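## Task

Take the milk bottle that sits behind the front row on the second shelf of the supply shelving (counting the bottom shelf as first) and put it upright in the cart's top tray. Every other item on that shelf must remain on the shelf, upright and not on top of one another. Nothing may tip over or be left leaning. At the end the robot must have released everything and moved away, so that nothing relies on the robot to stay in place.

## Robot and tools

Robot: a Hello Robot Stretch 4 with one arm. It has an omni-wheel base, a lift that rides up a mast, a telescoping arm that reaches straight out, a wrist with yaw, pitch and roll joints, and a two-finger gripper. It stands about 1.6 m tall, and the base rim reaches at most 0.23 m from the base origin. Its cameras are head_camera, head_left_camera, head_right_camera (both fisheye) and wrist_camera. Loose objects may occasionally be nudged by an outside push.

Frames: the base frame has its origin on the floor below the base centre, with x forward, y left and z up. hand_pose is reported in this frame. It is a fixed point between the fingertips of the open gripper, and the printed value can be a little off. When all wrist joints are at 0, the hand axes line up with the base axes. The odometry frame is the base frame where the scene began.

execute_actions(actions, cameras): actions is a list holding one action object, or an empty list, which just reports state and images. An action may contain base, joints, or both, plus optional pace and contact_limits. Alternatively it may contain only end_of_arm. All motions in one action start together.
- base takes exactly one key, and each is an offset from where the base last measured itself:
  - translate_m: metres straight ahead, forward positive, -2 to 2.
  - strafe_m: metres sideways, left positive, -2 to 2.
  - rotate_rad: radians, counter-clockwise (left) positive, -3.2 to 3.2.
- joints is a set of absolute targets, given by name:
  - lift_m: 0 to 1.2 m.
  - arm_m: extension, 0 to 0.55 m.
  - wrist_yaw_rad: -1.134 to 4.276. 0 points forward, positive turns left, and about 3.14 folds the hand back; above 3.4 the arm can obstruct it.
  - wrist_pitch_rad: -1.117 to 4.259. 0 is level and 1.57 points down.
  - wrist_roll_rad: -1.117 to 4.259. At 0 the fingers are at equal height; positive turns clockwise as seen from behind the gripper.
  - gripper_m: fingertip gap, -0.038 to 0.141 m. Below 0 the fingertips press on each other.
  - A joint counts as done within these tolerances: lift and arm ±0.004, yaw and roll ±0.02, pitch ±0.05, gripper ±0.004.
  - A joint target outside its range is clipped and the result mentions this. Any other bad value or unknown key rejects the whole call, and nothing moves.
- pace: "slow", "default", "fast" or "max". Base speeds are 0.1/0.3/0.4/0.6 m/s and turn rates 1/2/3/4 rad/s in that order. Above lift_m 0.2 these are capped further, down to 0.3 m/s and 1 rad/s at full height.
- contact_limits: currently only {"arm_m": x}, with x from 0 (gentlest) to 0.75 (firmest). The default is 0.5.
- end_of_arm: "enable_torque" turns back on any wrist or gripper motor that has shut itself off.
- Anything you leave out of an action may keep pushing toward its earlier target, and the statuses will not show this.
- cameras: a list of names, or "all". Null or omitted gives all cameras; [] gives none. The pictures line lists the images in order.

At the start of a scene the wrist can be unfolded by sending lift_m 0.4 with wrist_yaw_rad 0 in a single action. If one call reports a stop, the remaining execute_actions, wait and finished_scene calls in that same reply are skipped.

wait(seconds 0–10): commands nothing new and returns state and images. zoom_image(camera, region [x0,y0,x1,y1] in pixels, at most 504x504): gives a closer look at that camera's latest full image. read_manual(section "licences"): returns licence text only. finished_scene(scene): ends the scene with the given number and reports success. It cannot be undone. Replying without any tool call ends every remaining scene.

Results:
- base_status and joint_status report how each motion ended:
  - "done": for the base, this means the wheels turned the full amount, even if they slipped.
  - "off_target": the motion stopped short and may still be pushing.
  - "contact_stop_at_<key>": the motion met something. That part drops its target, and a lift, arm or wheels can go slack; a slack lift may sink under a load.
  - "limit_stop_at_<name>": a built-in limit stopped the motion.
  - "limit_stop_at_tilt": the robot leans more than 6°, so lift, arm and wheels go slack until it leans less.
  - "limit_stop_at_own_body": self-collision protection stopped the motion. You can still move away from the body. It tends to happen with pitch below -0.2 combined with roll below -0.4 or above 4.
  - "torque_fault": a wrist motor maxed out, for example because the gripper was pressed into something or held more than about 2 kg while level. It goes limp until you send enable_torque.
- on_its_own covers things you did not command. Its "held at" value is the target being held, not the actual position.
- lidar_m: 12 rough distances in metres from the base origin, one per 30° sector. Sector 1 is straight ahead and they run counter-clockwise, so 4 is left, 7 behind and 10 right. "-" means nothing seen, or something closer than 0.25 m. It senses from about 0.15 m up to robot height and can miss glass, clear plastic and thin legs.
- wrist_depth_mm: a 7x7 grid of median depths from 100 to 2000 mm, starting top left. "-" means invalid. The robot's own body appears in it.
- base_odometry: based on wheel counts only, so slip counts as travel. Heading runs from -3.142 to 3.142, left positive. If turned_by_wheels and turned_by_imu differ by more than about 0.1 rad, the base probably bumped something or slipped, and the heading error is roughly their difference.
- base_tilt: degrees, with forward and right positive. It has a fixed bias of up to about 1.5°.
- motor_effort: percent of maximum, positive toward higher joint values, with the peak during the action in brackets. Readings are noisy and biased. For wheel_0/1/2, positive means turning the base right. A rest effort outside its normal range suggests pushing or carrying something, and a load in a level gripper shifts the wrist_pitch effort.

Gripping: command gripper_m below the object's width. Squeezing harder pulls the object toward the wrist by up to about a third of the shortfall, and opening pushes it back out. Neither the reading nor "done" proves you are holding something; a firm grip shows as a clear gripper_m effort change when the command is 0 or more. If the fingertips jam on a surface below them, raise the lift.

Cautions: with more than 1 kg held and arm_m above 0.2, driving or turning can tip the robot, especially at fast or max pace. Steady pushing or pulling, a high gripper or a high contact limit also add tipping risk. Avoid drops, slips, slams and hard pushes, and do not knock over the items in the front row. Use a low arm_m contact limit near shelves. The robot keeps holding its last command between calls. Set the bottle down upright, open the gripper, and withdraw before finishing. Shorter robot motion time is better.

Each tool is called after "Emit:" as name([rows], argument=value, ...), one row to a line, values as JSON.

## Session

Emit:
execute_actions(actions=[])

Scene clock: 0.00 s.
base_odometry: x=+0.000 y=+0.000 heading=+0.000 (m, m, rad; odometry frame)
turned_by_wheels: +0.000 (rad since the last result)
turned_by_imu: +0.000 (rad since the last result)
base_tilt: forward=+0.3 right=-0.1 (deg)
lidar_m: 2.12 1.91 1.87 1.98 1.25 1.22 1.49 2.37 2.02 2.18 1.78 1.77
base_status: not commanded
joint_positions: lift_m=+0.287 arm_m=-0.002 wrist_yaw_rad=+3.211 wrist_pitch_rad=+0.003 wrist_roll_rad=-0.009 gripper_m=+0.057
joint_status: not commanded
motor_effort: lift_m=+20 arm_m=-1 wrist_yaw_rad=-1 wrist_pitch_rad=-7 wrist_roll_rad=+2 gripper_m=-2 wheel_0=+0 wheel_1=-1 wheel_2=+1 (%)
hand_pose: x=-0.1252 y=+0.0673 z=+0.4648 quat_wxyz=(-0.035, -0.001, -0.005, +0.999) (m; base frame)
wrist_depth_mm: - - 131 - 1708 1499 1281 / - - 131 1983 1708 1464 1308 / - 106 132 248 1708 1499 1281 / 142 136 142 1661 1618 1537 1308 / 195 - - 1708 1661 1499 1336 / 198 1661 195 1464 197 1430 1336 / 196 1042 1078 - 1098 976 1060
pictures: head_camera, head_left_camera, head_right_camera, wrist_camera
Images, in order (width x height): head_camera 420x560, head_left_camera 420x672, head_right_camera 420x672, wrist_camera 616x392.

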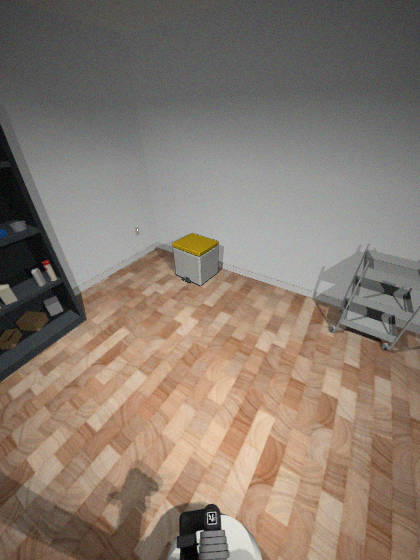

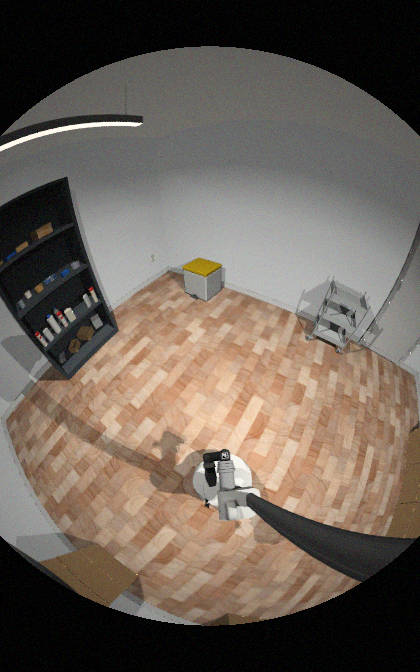

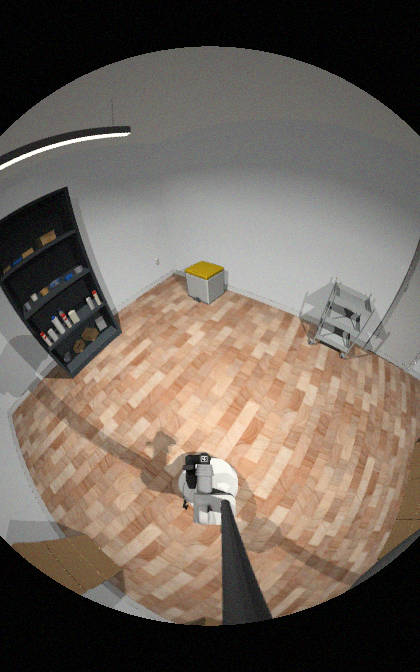

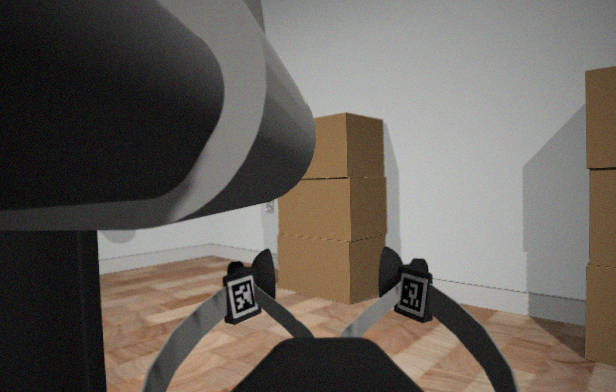

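Emit:
execute_actions([
  {"base": {"rotate_rad": 0.97}, "joints": {"lift_m": 0.45, "wrist_yaw_rad": 0, "gripper_m": 0.095}, "pace": "fast"},
], cameras=["head_camera", "wrist_camera"])

Scene clock: 18.67 s.
base_odometry: x=+0.000 y=+0.000 heading=+0.969 (m, m, rad; odometry frame)
turned_by_wheels: +0.969 (rad since the last result)
turned_by_imu: +0.971 (rad since the last result)
base_tilt: forward=+0.3 right=-0.1 (deg)
lidar_m: 1.87 2.11 1.27 1.22 1.49 1.76 2.02 2.11 1.84 1.76 2.11 1.97
base_status: done
joint_positions: lift_m=+0.450 arm_m=-0.002 wrist_yaw_rad=+0.000 wrist_pitch_rad=+0.003 wrist_roll_rad=-0.009 gripper_m=+0.095
joint_status: all done
motor_effort: lift_m=+22(24) arm_m=-1(1) wrist_yaw_rad=-2(5) wrist_pitch_rad=-8(7) wrist_roll_rad=+1(1) gripper_m=-1(2) wheel_0=-4(13) wheel_1=-4(11) wheel_2=-2(13) (%)
hand_pose: x=+0.4572 y=-0.0873 z=+0.6272 quat_wxyz=(+1.000, -0.005, +0.001, +0.000) (m; base frame)
wrist_depth_mm: - - - 1808 1863 - - / - - - - - - - / - - - - - - - / - - - 1661 1921 - - / - - - - - - - / 1921 - 213 1756 1661 1661 1808 / 1430 1397 1430 - 1366 1308 1397
pictures: head_camera, wrist_camera
Images, in order (width x height): head_camera 420x560, wrist_camera 616x392.

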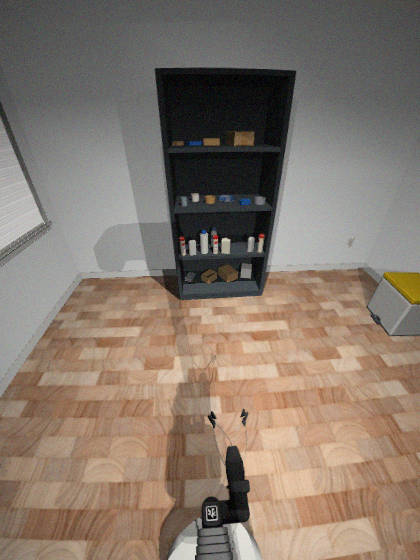

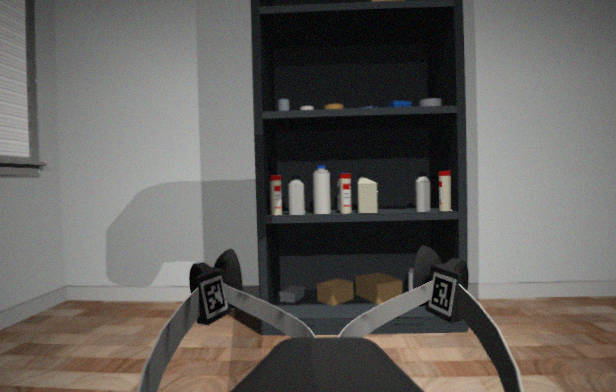

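Emit:
zoom_image(camera="head_camera", region=[160, 200, 290, 310])

Emit:
zoom_image(camera="wrist_camera", region=[240, 100, 480, 240])

Region (160, 200, 290, 310) of head_camera's 420x560 image, scaled by 3.877, with more detail than that image has; it fills the top 426 rows of this view, and the rest is white.

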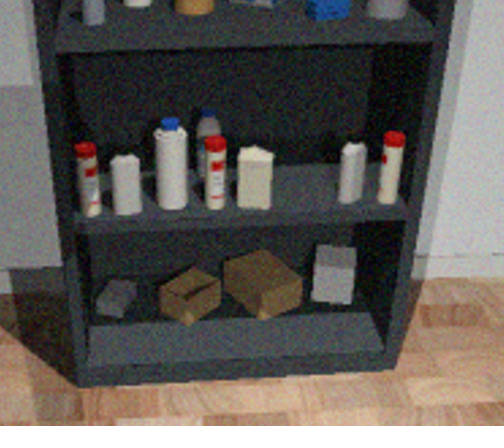

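Region (240, 100, 480, 240) of wrist_camera's 616x392 image, scaled by 2.100; it fills the top 294 rows of this view, and the rest is white.

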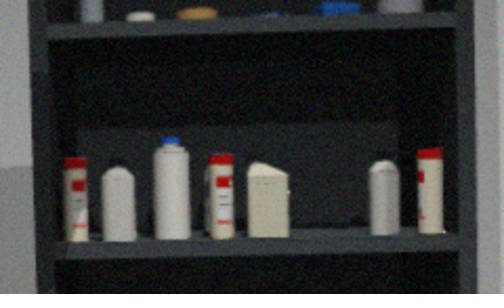

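Emit:
execute_actions([
  {"base": {"translate_m": 1.15}, "joints": {"lift_m": 0.48, "arm_m": 0.12, "gripper_m": 0.07}, "pace": "max"},
], cameras=["head_camera", "wrist_camera"])

Scene clock: 77.70 s.
base_odometry: x=+0.650 y=+0.948 heading=+0.970 (m, m, rad; odometry frame)
turned_by_wheels: +0.001 (rad since the last result)
turned_by_imu: -0.002 (rad since the last result)
base_tilt: forward=+0.3 right=-0.1 (deg)
lidar_m: 0.72 0.76 1.53 1.51 1.41 2.21 3.21 2.50 2.21 1.72 1.73 0.78
base_status: done
joint_positions: lift_m=+0.480 arm_m=+0.119 wrist_yaw_rad=+0.000 wrist_pitch_rad=+0.003 wrist_roll_rad=-0.009 gripper_m=+0.070
joint_status: all done
motor_effort: lift_m=+20(23) arm_m=+8(10) wrist_yaw_rad=-1(1) wrist_pitch_rad=-7(9) wrist_roll_rad=+2(2) gripper_m=-2(3) wheel_0=+6(12) wheel_1=+5(11) wheel_2=-2(18) (%)
hand_pose: x=+0.5779 y=-0.0874 z=+0.6574 quat_wxyz=(+1.000, -0.005, +0.001, +0.000) (m; base frame)
wrist_depth_mm: 430 525 603 615 615 627 654 / 433 569 854 842 854 842 820 / 433 564 878 854 842 854 842 / 433 469 866 466 609 842 842 / 433 466 449 469 449 442 778 / 436 466 195 462 196 436 488 / 699 424 418 - 413 410 404
pictures: head_camera, wrist_camera
Images, in order (width x height): head_camera 420x560, wrist_camera 616x392.

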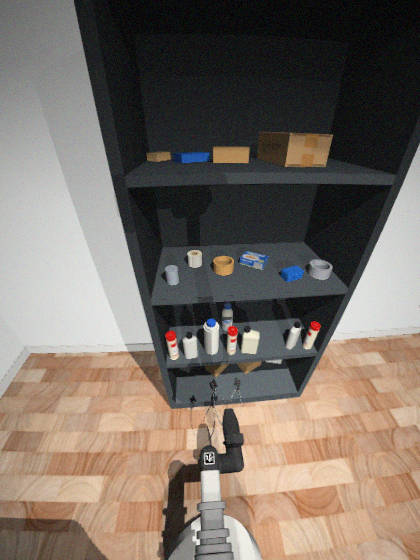

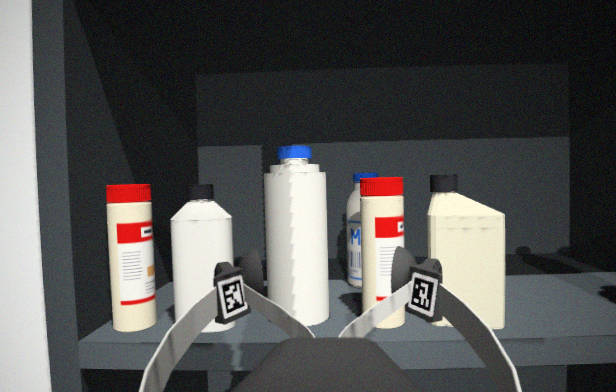

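Emit:
execute_actions([
  {"base": {"strafe_m": -0.066}, "joints": {"lift_m": 0.533, "arm_m": 0.27, "gripper_m": 0.06}},
], cameras=["head_camera", "wrist_camera"])

Scene clock: 181.03 s.
base_odometry: x=+0.705 y=+0.911 heading=+0.970 (m, m, rad; odometry frame)
turned_by_wheels: +0.000 (rad since the last result)
turned_by_imu: +0.000 (rad since the last result)
base_tilt: forward=+0.4 right=-0.1 (deg)
lidar_m: 0.73 0.75 1.61 1.58 1.47 2.28 3.20 2.42 2.18 1.63 1.73 0.77
base_status: done
joint_positions: lift_m=+0.533 arm_m=+0.268 wrist_yaw_rad=+0.000 wrist_pitch_rad=+0.003 wrist_roll_rad=-0.009 gripper_m=+0.060
joint_status: all done
motor_effort: lift_m=+23(23) arm_m=+8(9) wrist_yaw_rad=-1(0) wrist_pitch_rad=-7(7) wrist_roll_rad=+2(1) gripper_m=-1(5) wheel_0=+4(13) wheel_1=-5(13) wheel_2=+0(2) (%)
hand_pose: x=+0.7279 y=-0.0874 z=+0.7102 quat_wxyz=(+1.000, -0.005, +0.001, +0.000) (m; base frame)
wrist_depth_mm: 452 466 477 488 496 500 517 / 480 668 715 707 699 691 691 / 484 699 715 699 707 707 699 / 477 699 715 715 699 691 691 / 445 647 314 322 315 699 691 / 303 338 198 300 193 290 634 / 304 325 317 - 301 290 462
pictures: head_camera, wrist_camera
Images, in order (width x height): head_camera 420x560, wrist_camera 616x392.

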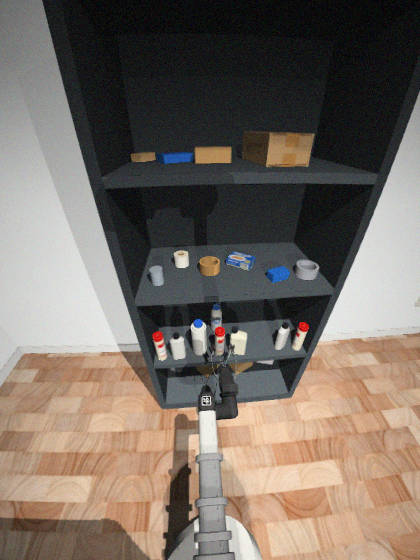

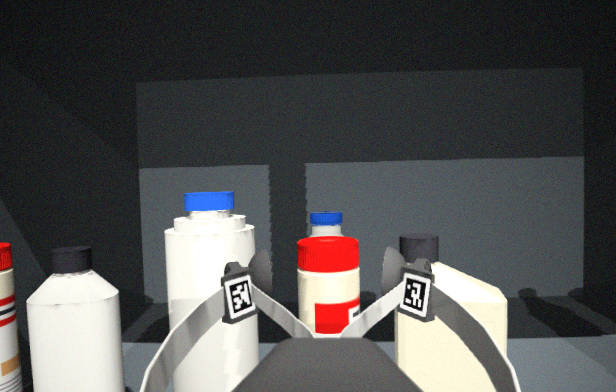

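Emit:
zoom_image(camera="wrist_camera", region=[200, 180, 480, 350])

Region (200, 180, 480, 350) of wrist_camera's 616x392 image, scaled by 1.800; it fills the top 306 rows of this view, and the rest is white.

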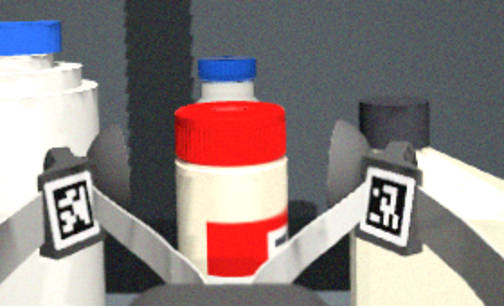

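Emit:
execute_actions([
  {"base": {"strafe_m": 0.004}, "joints": {"lift_m": 0.537}},
], cameras=[])

Emit:
execute_actions([
  {"joints": {"arm_m": 0.362}, "pace": "slow", "contact_limits": {"arm_m": 0.2}},
], cameras=["head_camera", "wrist_camera"])

Scene clock: 205.50 s.
base_odometry: x=+0.701 y=+0.913 heading=+0.970 (m, m, rad; odometry frame)
turned_by_wheels: +0.000 (rad since the last result)
turned_by_imu: +0.000 (rad since the last result)
base_tilt: forward=+0.3 right=-0.2 (deg)
lidar_m: 0.72 0.76 1.61 1.55 1.45 2.28 3.21 2.44 2.17 1.65 1.76 0.79
base_status: done
joint_positions: lift_m=+0.537 arm_m=+0.268 wrist_yaw_rad=+0.000 wrist_pitch_rad=+0.003 wrist_roll_rad=-0.009 gripper_m=+0.060
joint_status: all done
motor_effort: lift_m=+22(21) arm_m=+8(8) wrist_yaw_rad=-1(1) wrist_pitch_rad=-8(8) wrist_roll_rad=+1(1) gripper_m=-3(3) wheel_0=+1(9) wheel_1=+0(14) wheel_2=+0(1) (%)
hand_pose: x=+0.7279 y=-0.0874 z=+0.7142 quat_wxyz=(+1.000, -0.005, +0.001, +0.000) (m; base frame)
wrist_depth_mm: 449 459 469 477 480 484 504 / 480 640 715 707 691 691 683 / 480 699 723 715 699 699 683 / 477 699 715 715 707 699 691 / 445 640 312 484 319 715 699 / 306 609 197 298 208 290 654 / 304 322 315 - 303 291 466
pictures: none
No camera images: the call's "cameras" was empty. Leave "cameras" out to get every camera's image.

Scene clock: 207.70 s.
base_odometry: x=+0.701 y=+0.913 heading=+0.970 (m, m, rad; odometry frame)
turned_by_wheels: +0.000 (rad since the last result)
turned_by_imu: +0.000 (rad since the last result)
base_tilt: forward=+0.3 right=+0.0 (deg)
lidar_m: 0.73 0.77 1.60 1.55 1.47 2.28 3.20 2.44 2.17 1.65 1.73 0.77
base_status: not commanded
joint_positions: lift_m=+0.537 arm_m=+0.360 wrist_yaw_rad=+0.000 wrist_pitch_rad=+0.003 wrist_roll_rad=-0.009 gripper_m=+0.060
joint_status: all done
motor_effort: lift_m=+22(22) arm_m=+9(9) wrist_yaw_rad=-1(1) wrist_pitch_rad=-7(6) wrist_roll_rad=+1(2) gripper_m=-2(3) wheel_0=+1(1) wheel_1=+0(1) wheel_2=+0(0) (%)
contact_limits: arm_m 0.2
hand_pose: x=+0.8199 y=-0.0874 z=+0.7142 quat_wxyz=(+1.000, -0.005, +0.001, +0.000) (m; base frame)
wrist_depth_mm: 449 462 469 480 484 488 508 / 484 627 627 621 615 597 591 / 488 627 621 615 609 609 603 / 480 627 627 615 615 615 603 / 480 239 241 392 621 615 597 / 469 222 198 206 193 216 609 / 347 224 239 - 445 206 198
pictures: head_camera, wrist_camera
Images, in order (width x height): head_camera 420x560, wrist_camera 616x392.

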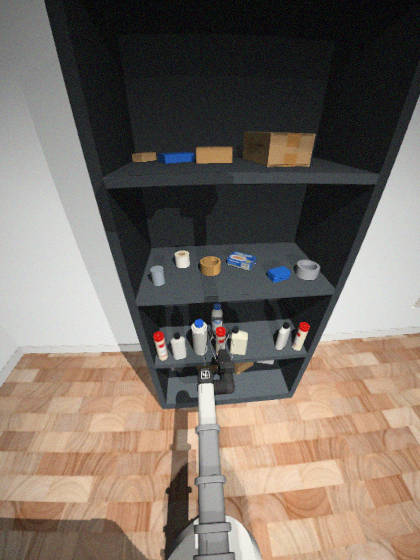

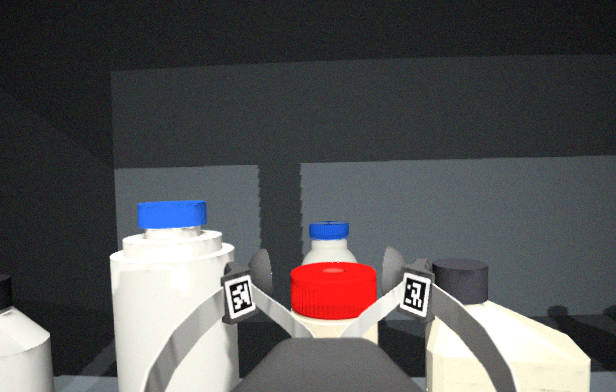

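Emit:
execute_actions([
  {"joints": {"gripper_m": 0.015}},
], cameras=["wrist_camera"])

Emit:
execute_actions([
  {"joints": {"lift_m": 0.56}, "pace": "slow"},
], cameras=["head_camera", "wrist_camera"])

Scene clock: 215.07 s.
base_odometry: x=+0.701 y=+0.913 heading=+0.970 (m, m, rad; odometry frame)
turned_by_wheels: +0.000 (rad since the last result)
turned_by_imu: +0.000 (rad since the last result)
base_tilt: forward=+0.3 right=+0.0 (deg)
lidar_m: 0.73 0.77 1.61 1.56 1.47 2.30 3.23 2.46 2.18 1.64 1.75 0.79
base_status: not commanded
joint_positions: lift_m=+0.537 arm_m=+0.360 wrist_yaw_rad=+0.000 wrist_pitch_rad=+0.003 wrist_roll_rad=-0.009 gripper_m=+0.015
joint_status: all done
motor_effort: lift_m=+22(22) arm_m=+9(9) wrist_yaw_rad=-1(0) wrist_pitch_rad=-7(6) wrist_roll_rad=+1(2) gripper_m=-20(20) wheel_0=+1(1) wheel_1=+0(0) wheel_2=+0(0) (%)
hand_pose: x=+0.8199 y=-0.0875 z=+0.7143 quat_wxyz=(+1.000, -0.005, +0.001, +0.000) (m; base frame)
wrist_depth_mm: 449 455 466 473 480 488 504 / 480 627 621 615 609 597 591 / 480 634 621 621 615 615 603 / 473 627 627 627 615 609 603 / 477 239 242 387 609 615 609 / 473 222 183 200 202 215 615 / 347 223 239 - 445 205 199
pictures: wrist_camera
Images, in order (width x height): wrist_camera 616x392.

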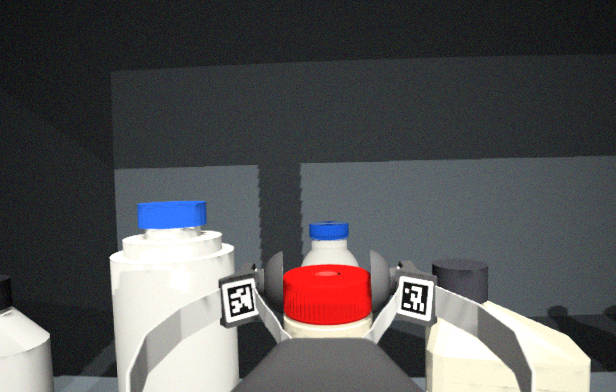

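Scene clock: 216.03 s.
base_odometry: x=+0.701 y=+0.913 heading=+0.970 (m, m, rad; odometry frame)
turned_by_wheels: +0.000 (rad since the last result)
turned_by_imu: +0.000 (rad since the last result)
base_tilt: forward=+0.3 right=-0.1 (deg)
lidar_m: 0.73 0.78 1.62 1.56 1.47 2.31 3.20 2.45 2.18 1.63 1.75 0.76
base_status: not commanded
joint_positions: lift_m=+0.560 arm_m=+0.360 wrist_yaw_rad=+0.000 wrist_pitch_rad=+0.006 wrist_roll_rad=-0.009 gripper_m=+0.015
joint_status: all done
motor_effort: lift_m=+24(24) arm_m=+9(8) wrist_yaw_rad=-1(1) wrist_pitch_rad=-17(17) wrist_roll_rad=+2(1) gripper_m=-21(19) wheel_0=+1(1) wheel_1=-1(1) wheel_2=+0(0) (%)
hand_pose: x=+0.8199 y=-0.0875 z=+0.7362 quat_wxyz=(+1.000, -0.005, +0.003, +0.000) (m; base frame)
wrist_depth_mm: 413 407 418 430 433 439 455 / 488 621 615 615 603 603 597 / 480 621 621 621 609 609 603 / 480 634 627 627 615 609 609 / 480 569 273 413 621 609 615 / 473 227 184 200 202 229 603 / 466 223 239 - 477 211 500
pictures: head_camera, wrist_camera
Images, in order (width x height): head_camera 420x560, wrist_camera 616x392.

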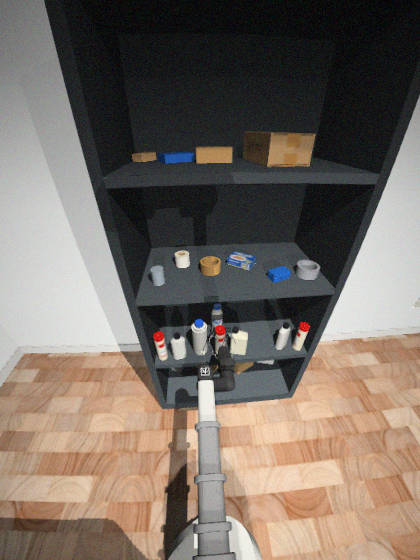

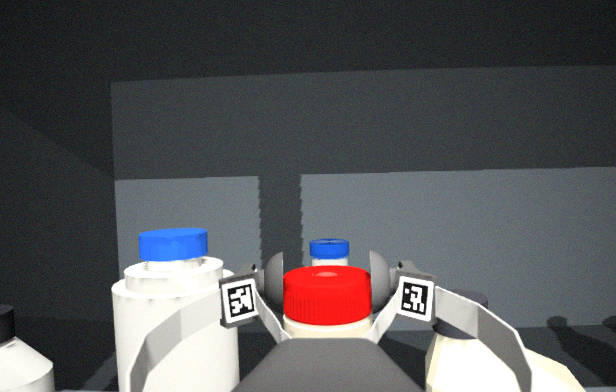

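Emit:
execute_actions([
  {"joints": {"arm_m": 0.27}},
], cameras=[])

Emit:
execute_actions([
  {"base": {"strafe_m": -0.23}},
], cameras=["head_camera", "wrist_camera"])

Scene clock: 223.70 s.
base_odometry: x=+0.701 y=+0.913 heading=+0.970 (m, m, rad; odometry frame)
turned_by_wheels: +0.000 (rad since the last result)
turned_by_imu: +0.000 (rad since the last result)
base_tilt: forward=+0.4 right=-0.1 (deg)
lidar_m: 0.69 0.77 1.61 1.57 1.46 2.28 3.19 2.44 2.17 1.65 1.74 0.78
base_status: not commanded
joint_positions: lift_m=+0.560 arm_m=+0.271 wrist_yaw_rad=+0.000 wrist_pitch_rad=+0.006 wrist_roll_rad=-0.009 gripper_m=+0.015
joint_status: all done
motor_effort: lift_m=+24(24) arm_m=-8(10) wrist_yaw_rad=-1(1) wrist_pitch_rad=-18(18) wrist_roll_rad=+1(2) gripper_m=-18(20) wheel_0=+1(1) wheel_1=+0(1) wheel_2=+0(0) (%)
hand_pose: x=+0.7309 y=-0.0874 z=+0.7361 quat_wxyz=(+1.000, -0.005, +0.003, +0.000) (m; base frame)
wrist_depth_mm: 410 413 421 430 436 439 462 / 484 609 668 683 691 691 683 / 477 691 715 707 707 691 683 / 477 683 715 707 707 699 691 / 466 668 327 492 715 699 699 / 306 634 184 199 202 609 699 / 301 309 317 - 301 289 517
pictures: none
No camera images: the call's "cameras" was empty. Leave "cameras" out to get every camera's image.

Scene clock: 225.77 s.
base_odometry: x=+0.891 y=+0.783 heading=+0.970 (m, m, rad; odometry frame)
turned_by_wheels: +0.000 (rad since the last result)
turned_by_imu: -0.001 (rad since the last result)
base_tilt: forward=+0.4 right=-0.1 (deg)
lidar_m: 0.71 0.78 1.78 1.78 1.67 2.49 3.23 2.08 1.96 1.41 1.50 0.78
base_status: done
joint_positions: lift_m=+0.560 arm_m=+0.271 wrist_yaw_rad=+0.000 wrist_pitch_rad=+0.006 wrist_roll_rad=-0.009 gripper_m=+0.015
joint_status: not commanded
motor_effort: lift_m=+24(24) arm_m=-8(8) wrist_yaw_rad=-1(1) wrist_pitch_rad=-17(18) wrist_roll_rad=+1(2) gripper_m=-19(19) wheel_0=+4(13) wheel_1=-5(19) wheel_2=+0(0) (%)
hand_pose: x=+0.7309 y=-0.0874 z=+0.7362 quat_wxyz=(+1.000, -0.005, +0.003, +0.000) (m; base frame)
wrist_depth_mm: 413 413 418 427 436 439 404 / 615 640 661 683 699 569 404 / 723 732 715 707 707 603 413 / 732 715 723 715 715 621 413 / 741 723 732 715 715 569 415 / 699 654 183 200 202 314 377 / 504 310 301 - 484 304 309
pictures: head_camera, wrist_camera
Images, in order (width x height): head_camera 420x560, wrist_camera 616x392.

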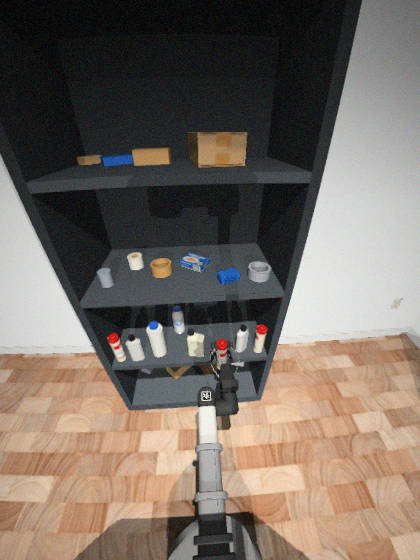

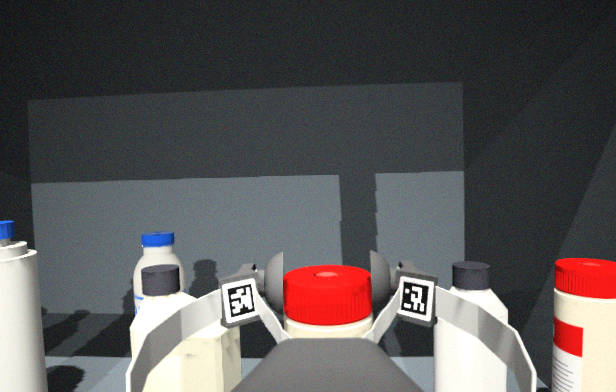

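Emit:
execute_actions([
  {"joints": {"arm_m": 0.375}, "contact_limits": {"arm_m": 0.2}},
], cameras=[])

Emit:
execute_actions([
  {"joints": {"lift_m": 0.539}, "pace": "slow"},
], cameras=["head_camera", "wrist_camera"])

Scene clock: 231.73 s.
base_odometry: x=+0.891 y=+0.783 heading=+0.970 (m, m, rad; odometry frame)
turned_by_wheels: +0.000 (rad since the last result)
turned_by_imu: +0.000 (rad since the last result)
base_tilt: forward=+0.4 right=-0.1 (deg)
lidar_m: 0.74 0.76 1.78 1.79 1.67 2.49 3.22 2.15 1.98 1.41 1.50 0.77
base_status: not commanded
joint_positions: lift_m=+0.560 arm_m=+0.374 wrist_yaw_rad=+0.000 wrist_pitch_rad=+0.006 wrist_roll_rad=-0.009 gripper_m=+0.015
joint_status: all done
motor_effort: lift_m=+24(23) arm_m=+8(10) wrist_yaw_rad=-2(0) wrist_pitch_rad=-17(17) wrist_roll_rad=+2(1) gripper_m=-19(21) wheel_0=+4(4) wheel_1=-5(5) wheel_2=+0(0) (%)
contact_limits: arm_m 0.2
hand_pose: x=+0.8329 y=-0.0874 z=+0.7362 quat_wxyz=(+1.000, -0.005, +0.003, +0.000) (m; base frame)
wrist_depth_mm: 410 413 421 427 433 436 399 / 621 615 603 603 603 569 402 / 627 621 615 609 609 585 404 / 627 621 615 615 609 603 410 / 634 627 621 615 609 609 410 / 634 382 184 199 202 218 373 / 517 211 525 - 508 228 213
pictures: none
No camera images: the call's "cameras" was empty. Leave "cameras" out to get every camera's image.

Scene clock: 232.67 s.
base_odometry: x=+0.891 y=+0.783 heading=+0.970 (m, m, rad; odometry frame)
turned_by_wheels: +0.000 (rad since the last result)
turned_by_imu: +0.000 (rad since the last result)
base_tilt: forward=+0.4 right=-0.1 (deg)
lidar_m: 0.73 0.75 1.78 1.81 1.67 2.49 3.22 2.10 1.98 1.45 1.48 0.78
base_status: not commanded
joint_positions: lift_m=+0.539 arm_m=+0.374 wrist_yaw_rad=+0.000 wrist_pitch_rad=+0.006 wrist_roll_rad=-0.009 gripper_m=+0.015
joint_status: all done
motor_effort: lift_m=+17(23) arm_m=+8(8) wrist_yaw_rad=-1(1) wrist_pitch_rad=-14(17) wrist_roll_rad=+1(1) gripper_m=-20(21) wheel_0=+4(4) wheel_1=-5(5) wheel_2=+0(0) (%)
hand_pose: x=+0.8329 y=-0.0874 z=+0.7158 quat_wxyz=(+1.000, -0.005, +0.003, +0.000) (m; base frame)
wrist_depth_mm: 462 455 469 477 488 484 404 / 621 615 609 603 591 597 402 / 627 627 615 609 603 591 407 / 627 621 621 609 615 603 410 / 634 399 621 609 603 609 392 / 634 231 184 199 202 217 213 / 212 198 466 - 473 218 202
pictures: head_camera, wrist_camera
Images, in order (width x height): head_camera 420x560, wrist_camera 616x392.

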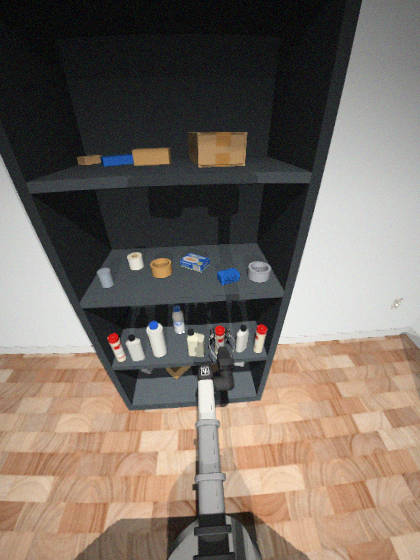

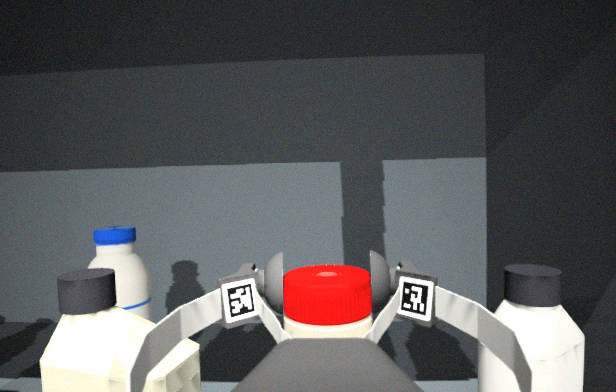

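Emit:
execute_actions([
  {"joints": {"gripper_m": 0.08, "lift_m": 0.537}},
], cameras=["wrist_camera"])

Emit:
execute_actions([
  {"joints": {"lift_m": 0.58}},
], cameras=["wrist_camera"])

Scene clock: 249.20 s.
base_odometry: x=+0.891 y=+0.783 heading=+0.970 (m, m, rad; odometry frame)
turned_by_wheels: +0.000 (rad since the last result)
turned_by_imu: +0.000 (rad since the last result)
base_tilt: forward=+0.3 right=+0.0 (deg)
lidar_m: 0.73 0.76 1.78 1.80 1.67 2.47 3.22 2.11 1.98 1.41 1.51 0.78
base_status: not commanded
joint_positions: lift_m=+0.537 arm_m=+0.374 wrist_yaw_rad=+0.000 wrist_pitch_rad=+0.003 wrist_roll_rad=-0.009 gripper_m=+0.080
joint_status: all done
motor_effort: lift_m=+17(18) arm_m=+8(8) wrist_yaw_rad=-1(1) wrist_pitch_rad=-8(15) wrist_roll_rad=+2(2) gripper_m=-3(20) wheel_0=+4(4) wheel_1=-5(5) wheel_2=+0(0) (%)
hand_pose: x=+0.8329 y=-0.0874 z=+0.7146 quat_wxyz=(+1.000, -0.005, +0.002, +0.000) (m; base frame)
wrist_depth_mm: 462 459 469 480 480 488 399 / 615 615 615 615 597 591 404 / 627 615 621 615 609 591 407 / 627 627 621 609 609 603 413 / 627 399 621 615 609 597 389 / 640 237 200 205 210 218 214 / 212 201 473 - 473 217 200
pictures: wrist_camera
Images, in order (width x height): wrist_camera 616x392.

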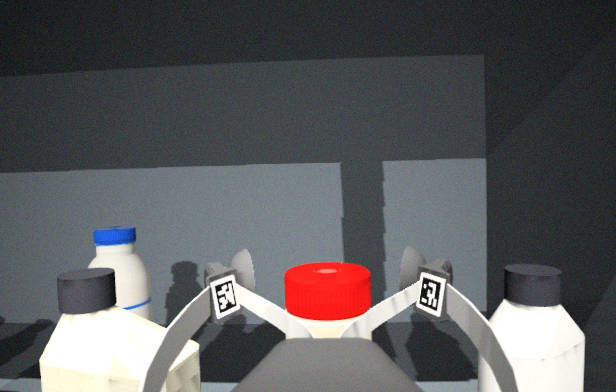

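Scene clock: 250.23 s.
base_odometry: x=+0.891 y=+0.783 heading=+0.970 (m, m, rad; odometry frame)
turned_by_wheels: +0.000 (rad since the last result)
turned_by_imu: +0.000 (rad since the last result)
base_tilt: forward=+0.3 right=-0.1 (deg)
lidar_m: 0.74 0.79 1.77 1.80 1.68 2.48 3.21 2.11 1.97 1.42 1.49 0.77
base_status: not commanded
joint_positions: lift_m=+0.580 arm_m=+0.374 wrist_yaw_rad=+0.000 wrist_pitch_rad=+0.003 wrist_roll_rad=-0.009 gripper_m=+0.080
joint_status: all done
motor_effort: lift_m=+22(23) arm_m=+8(8) wrist_yaw_rad=-1(1) wrist_pitch_rad=-7(8) wrist_roll_rad=+2(2) gripper_m=-1(2) wheel_0=+4(4) wheel_1=-6(5) wheel_2=+0(0) (%)
hand_pose: x=+0.8329 y=-0.0874 z=+0.7571 quat_wxyz=(+1.000, -0.005, +0.001, +0.000) (m; base frame)
wrist_depth_mm: 357 357 364 370 379 379 379 / 535 554 569 585 597 544 404 / 627 615 609 609 603 597 410 / 621 621 621 615 609 597 413 / 627 627 621 627 603 609 410 / 634 399 200 615 615 492 413 / 559 231 574 - 554 492 222
pictures: wrist_camera
Images, in order (width x height): wrist_camera 616x392.

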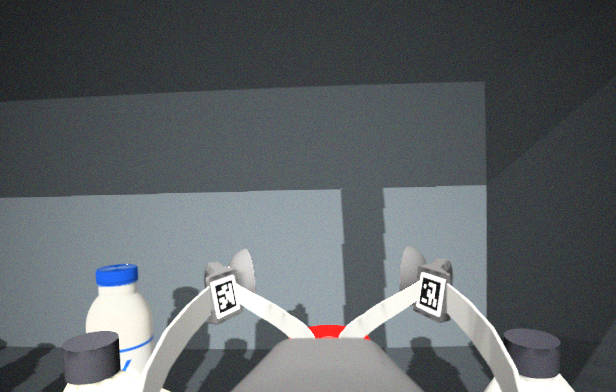

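Emit:
execute_actions([
  {"base": {"strafe_m": 0.23}},
], cameras=["head_camera", "wrist_camera"])

Scene clock: 258.20 s.
base_odometry: x=+0.701 y=+0.913 heading=+0.970 (m, m, rad; odometry frame)
turned_by_wheels: +0.000 (rad since the last result)
turned_by_imu: +0.001 (rad since the last result)
base_tilt: forward=+0.4 right=+0.0 (deg)
lidar_m: 0.74 0.77 1.60 1.55 1.48 2.29 3.20 2.45 2.17 1.65 1.74 0.76
base_status: done
joint_positions: lift_m=+0.580 arm_m=+0.374 wrist_yaw_rad=+0.000 wrist_pitch_rad=+0.003 wrist_roll_rad=-0.009 gripper_m=+0.080
joint_status: not commanded
motor_effort: lift_m=+22(22) arm_m=+9(8) wrist_yaw_rad=-1(1) wrist_pitch_rad=-8(8) wrist_roll_rad=+1(2) gripper_m=-2(2) wheel_0=-4(13) wheel_1=+5(13) wheel_2=+0(0) (%)
hand_pose: x=+0.8329 y=-0.0874 z=+0.7572 quat_wxyz=(+1.000, -0.005, +0.001, +0.000) (m; base frame)
wrist_depth_mm: 359 357 366 373 377 377 410 / 473 559 569 585 597 591 585 / 480 615 609 609 597 597 591 / 480 615 615 615 609 597 597 / 480 615 615 609 609 603 597 / 477 230 200 373 382 603 597 / 466 211 231 - 559 206 554
pictures: head_camera, wrist_camera
Images, in order (width x height): head_camera 420x560, wrist_camera 616x392.

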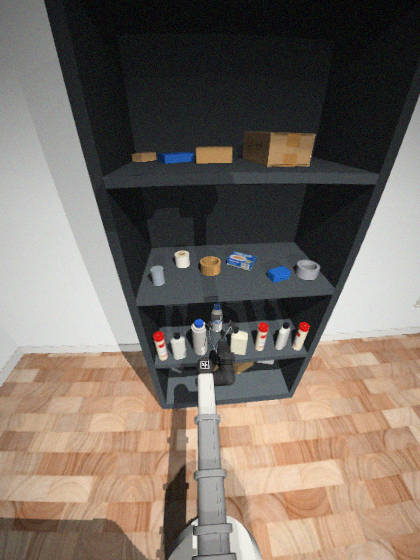

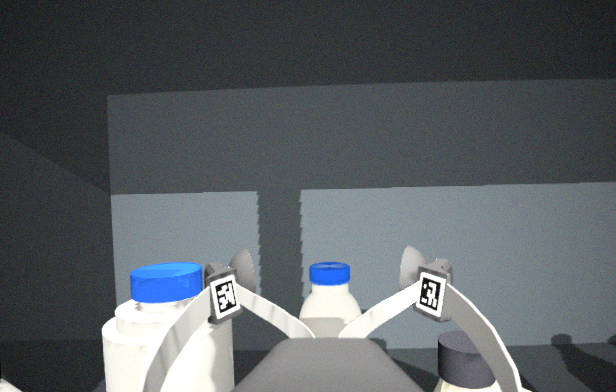

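Emit:
execute_actions([
  {"joints": {"arm_m": 0.543}, "contact_limits": {"arm_m": 0.2}},
], cameras=["head_camera", "wrist_camera"])

Scene clock: 269.90 s.
base_odometry: x=+0.701 y=+0.913 heading=+0.970 (m, m, rad; odometry frame)
turned_by_wheels: +0.000 (rad since the last result)
turned_by_imu: +0.000 (rad since the last result)
base_tilt: forward=+0.4 right=-0.1 (deg)
lidar_m: 0.73 0.77 1.62 1.55 1.46 2.27 3.20 2.43 2.17 1.65 1.73 0.77
base_status: not commanded
joint_positions: lift_m=+0.580 arm_m=+0.542 wrist_yaw_rad=+0.000 wrist_pitch_rad=+0.003 wrist_roll_rad=-0.009 gripper_m=+0.080
joint_status: all done
motor_effort: lift_m=+22(22) arm_m=+9(10) wrist_yaw_rad=-2(0) wrist_pitch_rad=-7(8) wrist_roll_rad=+2(2) gripper_m=-2(2) wheel_0=-4(4) wheel_1=+5(5) wheel_2=+0(0) (%)
contact_limits: arm_m 0.2
hand_pose: x=+1.0009 y=-0.0874 z=+0.7572 quat_wxyz=(+1.000, -0.005, +0.001, +0.000) (m; base frame)
wrist_depth_mm: 357 357 364 373 377 379 413 / 445 442 445 439 436 427 424 / 452 445 439 436 436 430 427 / 452 445 445 442 436 433 430 / 455 455 445 445 439 436 433 / 459 455 200 442 439 439 433 / 459 459 455 - 445 439 439
pictures: head_camera, wrist_camera
Images, in order (width x height): head_camera 420x560, wrist_camera 616x392.

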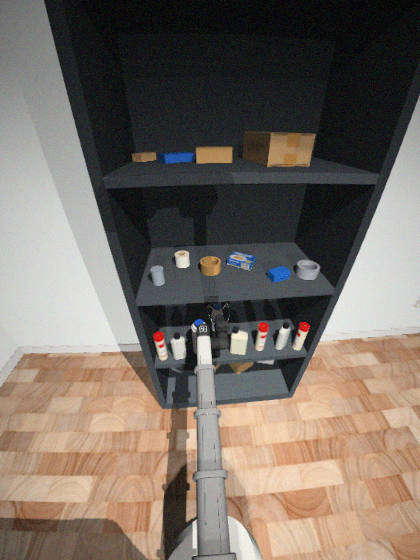

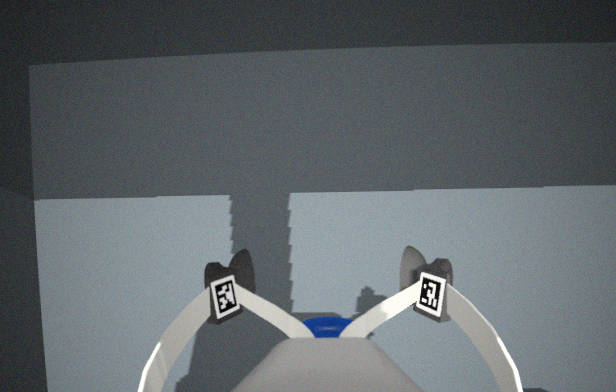

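Emit:
execute_actions([
  {"joints": {"lift_m": 0.47}},
], cameras=["head_camera", "wrist_camera"])

Scene clock: 276.20 s.
base_odometry: x=+0.701 y=+0.913 heading=+0.970 (m, m, rad; odometry frame)
turned_by_wheels: +0.000 (rad since the last result)
turned_by_imu: +0.000 (rad since the last result)
base_tilt: forward=+0.3 right=+0.0 (deg)
lidar_m: 0.72 0.77 1.61 1.58 1.45 2.27 3.22 2.42 2.16 1.65 1.75 0.76
base_status: not commanded
joint_positions: lift_m=+0.470 arm_m=+0.542 wrist_yaw_rad=+0.000 wrist_pitch_rad=+0.003 wrist_roll_rad=-0.009 gripper_m=+0.080
joint_status: all done
motor_effort: lift_m=+17(21) arm_m=+9(8) wrist_yaw_rad=-2(1) wrist_pitch_rad=-8(9) wrist_roll_rad=+1(2) gripper_m=-1(3) wheel_0=-4(4) wheel_1=+5(5) wheel_2=+0(0) (%)
hand_pose: x=+1.0009 y=-0.0874 z=+0.6477 quat_wxyz=(+1.000, -0.005, +0.001, +0.000) (m; base frame)
wrist_depth_mm: 445 442 436 430 430 427 421 / 449 445 445 439 433 427 424 / 452 449 442 439 436 430 427 / 452 452 449 203 439 436 427 / 455 455 449 192 211 436 430 / 459 455 200 190 193 430 436 / 370 345 345 - 334 314 342
pictures: head_camera, wrist_camera
Images, in order (width x height): head_camera 420x560, wrist_camera 616x392.

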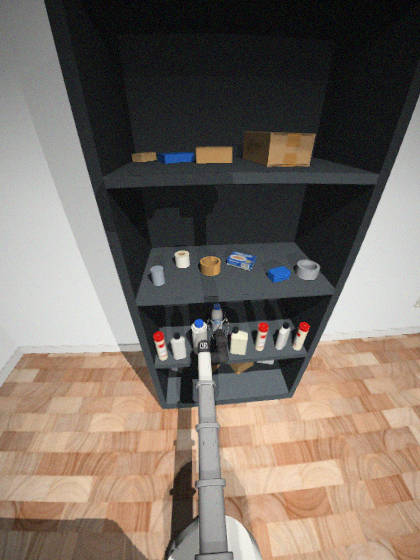

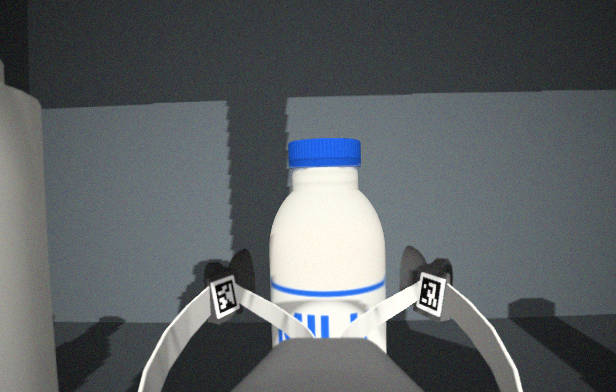

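The gripper is well positioned around the milk bottle. Next I'll close it and lift the bottle above the front row.

Emit:
execute_actions([
  {"joints": {"gripper_m": 0.02}},
], cameras=["wrist_camera"])

Emit:
execute_actions([
  {"joints": {"lift_m": 0.605}},
], cameras=["head_camera", "wrist_camera"])

Scene clock: 282.00 s.
base_odometry: x=+0.701 y=+0.913 heading=+0.970 (m, m, rad; odometry frame)
turned_by_wheels: +0.000 (rad since the last result)
turned_by_imu: +0.000 (rad since the last result)
base_tilt: forward=+0.3 right=-0.1 (deg)
lidar_m: 0.74 0.76 1.61 1.56 1.48 2.25 3.20 2.47 2.17 1.65 1.74 0.76
base_status: not commanded
joint_positions: lift_m=+0.470 arm_m=+0.542 wrist_yaw_rad=+0.000 wrist_pitch_rad=+0.003 wrist_roll_rad=-0.009 gripper_m=+0.021
joint_status: all done
motor_effort: lift_m=+17(17) arm_m=+8(8) wrist_yaw_rad=-1(1) wrist_pitch_rad=-7(8) wrist_roll_rad=+2(2) gripper_m=-23(20) wheel_0=-4(4) wheel_1=+5(5) wheel_2=+0(0) (%)
hand_pose: x=+1.0009 y=-0.0874 z=+0.6477 quat_wxyz=(+1.000, -0.005, +0.001, +0.000) (m; base frame)
wrist_depth_mm: 445 442 439 433 430 424 424 / 445 445 439 436 436 427 424 / 449 445 445 436 436 430 427 / 452 452 449 191 436 433 430 / 455 452 449 181 201 436 433 / 459 455 186 180 185 175 433 / 373 325 347 - 336 329 322
pictures: wrist_camera
Images, in order (width x height): wrist_camera 616x392.

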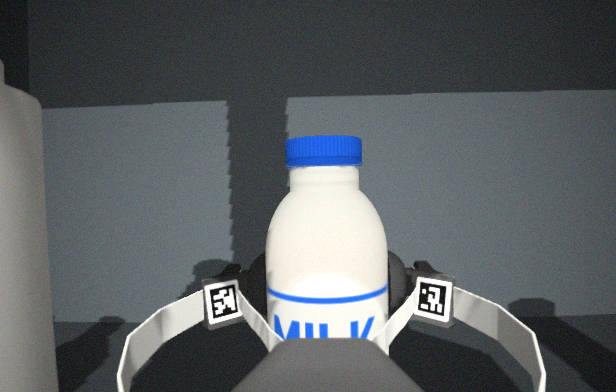

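Scene clock: 283.63 s.
base_odometry: x=+0.701 y=+0.913 heading=+0.970 (m, m, rad; odometry frame)
turned_by_wheels: +0.000 (rad since the last result)
turned_by_imu: +0.000 (rad since the last result)
base_tilt: forward=+0.4 right=-0.1 (deg)
lidar_m: 0.72 0.77 1.61 1.57 1.46 2.28 3.21 2.43 2.16 1.66 1.75 0.76
base_status: not commanded
joint_positions: lift_m=+0.605 arm_m=+0.542 wrist_yaw_rad=+0.000 wrist_pitch_rad=+0.009 wrist_roll_rad=-0.009 gripper_m=+0.021
joint_status: all done
on_its_own: wrist_pitch_rad is at rest, and its effort (-25) is outside its rest range (-23 to +23)
motor_effort: lift_m=+25(27) arm_m=+9(8) wrist_yaw_rad=-1(1) wrist_pitch_rad=-25(29) wrist_roll_rad=+1(2) gripper_m=-24(22) wheel_0=-4(4) wheel_1=+5(5) wheel_2=+0(0) (%)
hand_pose: x=+1.0009 y=-0.0874 z=+0.7802 quat_wxyz=(+1.000, -0.005, +0.005, +0.000) (m; base frame)
wrist_depth_mm: 312 312 319 324 329 330 362 / 436 442 439 436 433 427 424 / 449 445 442 436 433 427 427 / 449 445 442 193 439 430 430 / 452 452 445 181 203 436 433 / 462 459 186 181 185 175 436 / 462 462 455 - 449 442 442
pictures: head_camera, wrist_camera
Images, in order (width x height): head_camera 420x560, wrist_camera 616x392.

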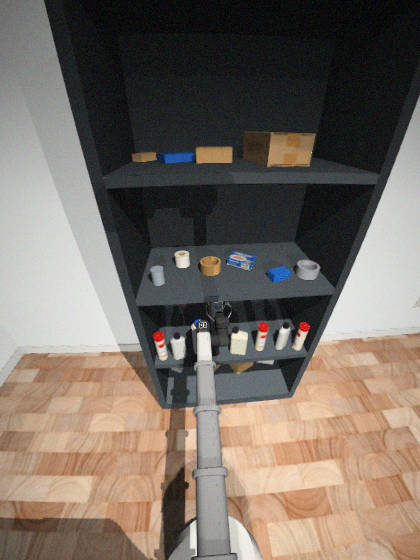

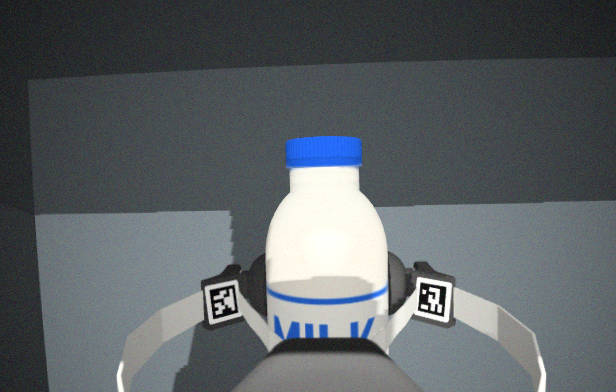

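Emit:
execute_actions([
  {"joints": {"arm_m": 0.02}},
])

Scene clock: 290.43 s.
base_odometry: x=+0.701 y=+0.913 heading=+0.970 (m, m, rad; odometry frame)
turned_by_wheels: +0.000 (rad since the last result)
turned_by_imu: +0.000 (rad since the last result)
base_tilt: forward=+0.3 right=+0.0 (deg)
lidar_m: 0.43 0.77 1.62 1.56 1.47 2.26 3.20 2.44 2.16 1.65 1.75 0.77
base_status: not commanded
joint_positions: lift_m=+0.605 arm_m=+0.022 wrist_yaw_rad=+0.000 wrist_pitch_rad=+0.009 wrist_roll_rad=-0.009 gripper_m=+0.021
joint_status: all done
on_its_own: wrist_pitch_rad is at rest, and its effort (-26) is outside its rest range (-23 to +23)
motor_effort: lift_m=+25(25) arm_m=-9(8) wrist_yaw_rad=+0(1) wrist_pitch_rad=-26(27) wrist_roll_rad=+2(2) gripper_m=-22(23) wheel_0=-4(4) wheel_1=+5(5) wheel_2=+0(0) (%)
hand_pose: x=+0.4809 y=-0.0875 z=+0.7801 quat_wxyz=(+1.000, -0.005, +0.005, +0.000) (m; base frame)
wrist_depth_mm: 525 654 946 946 931 931 715 / 530 539 504 512 525 535 539 / 788 683 946 798 931 931 778 / 788 691 976 192 946 931 778 / 778 627 976 181 202 960 750 / 1078 559 186 181 186 176 554 / 1060 554 569 - 549 554 544
pictures: head_camera, head_left_camera, head_right_camera, wrist_camera
Images, in order (width x height): head_camera 420x560, head_left_camera 420x672, head_right_camera 420x672, wrist_camera 616x392.

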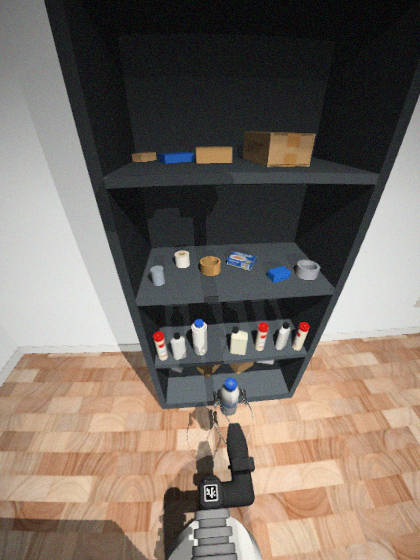

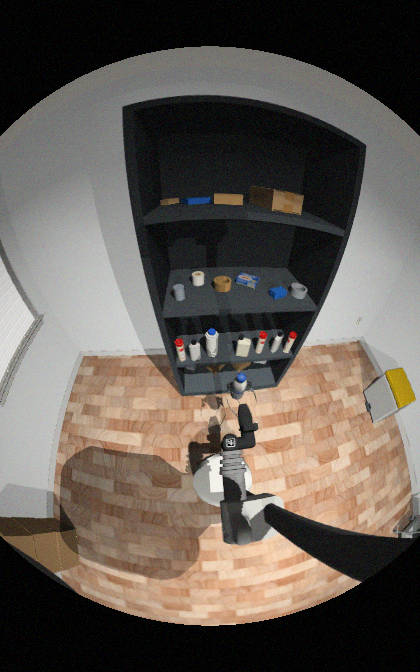

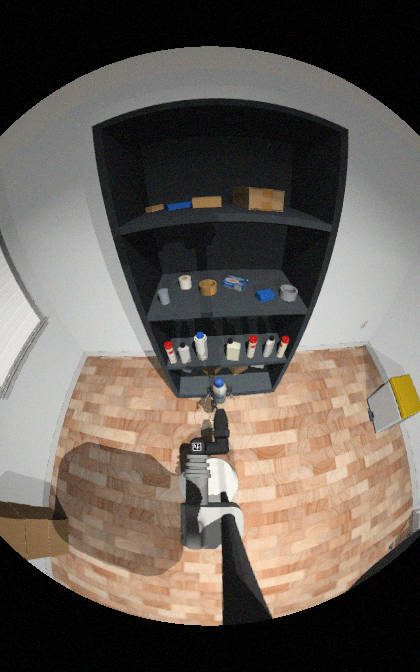

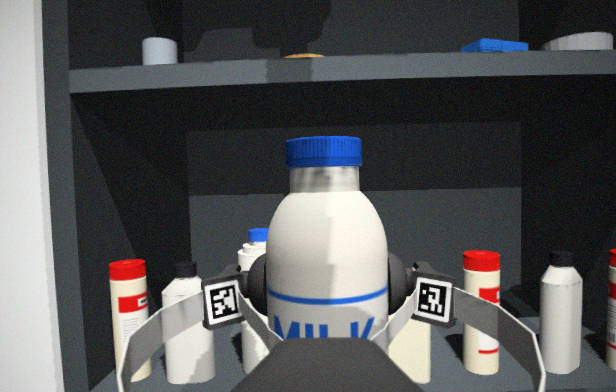

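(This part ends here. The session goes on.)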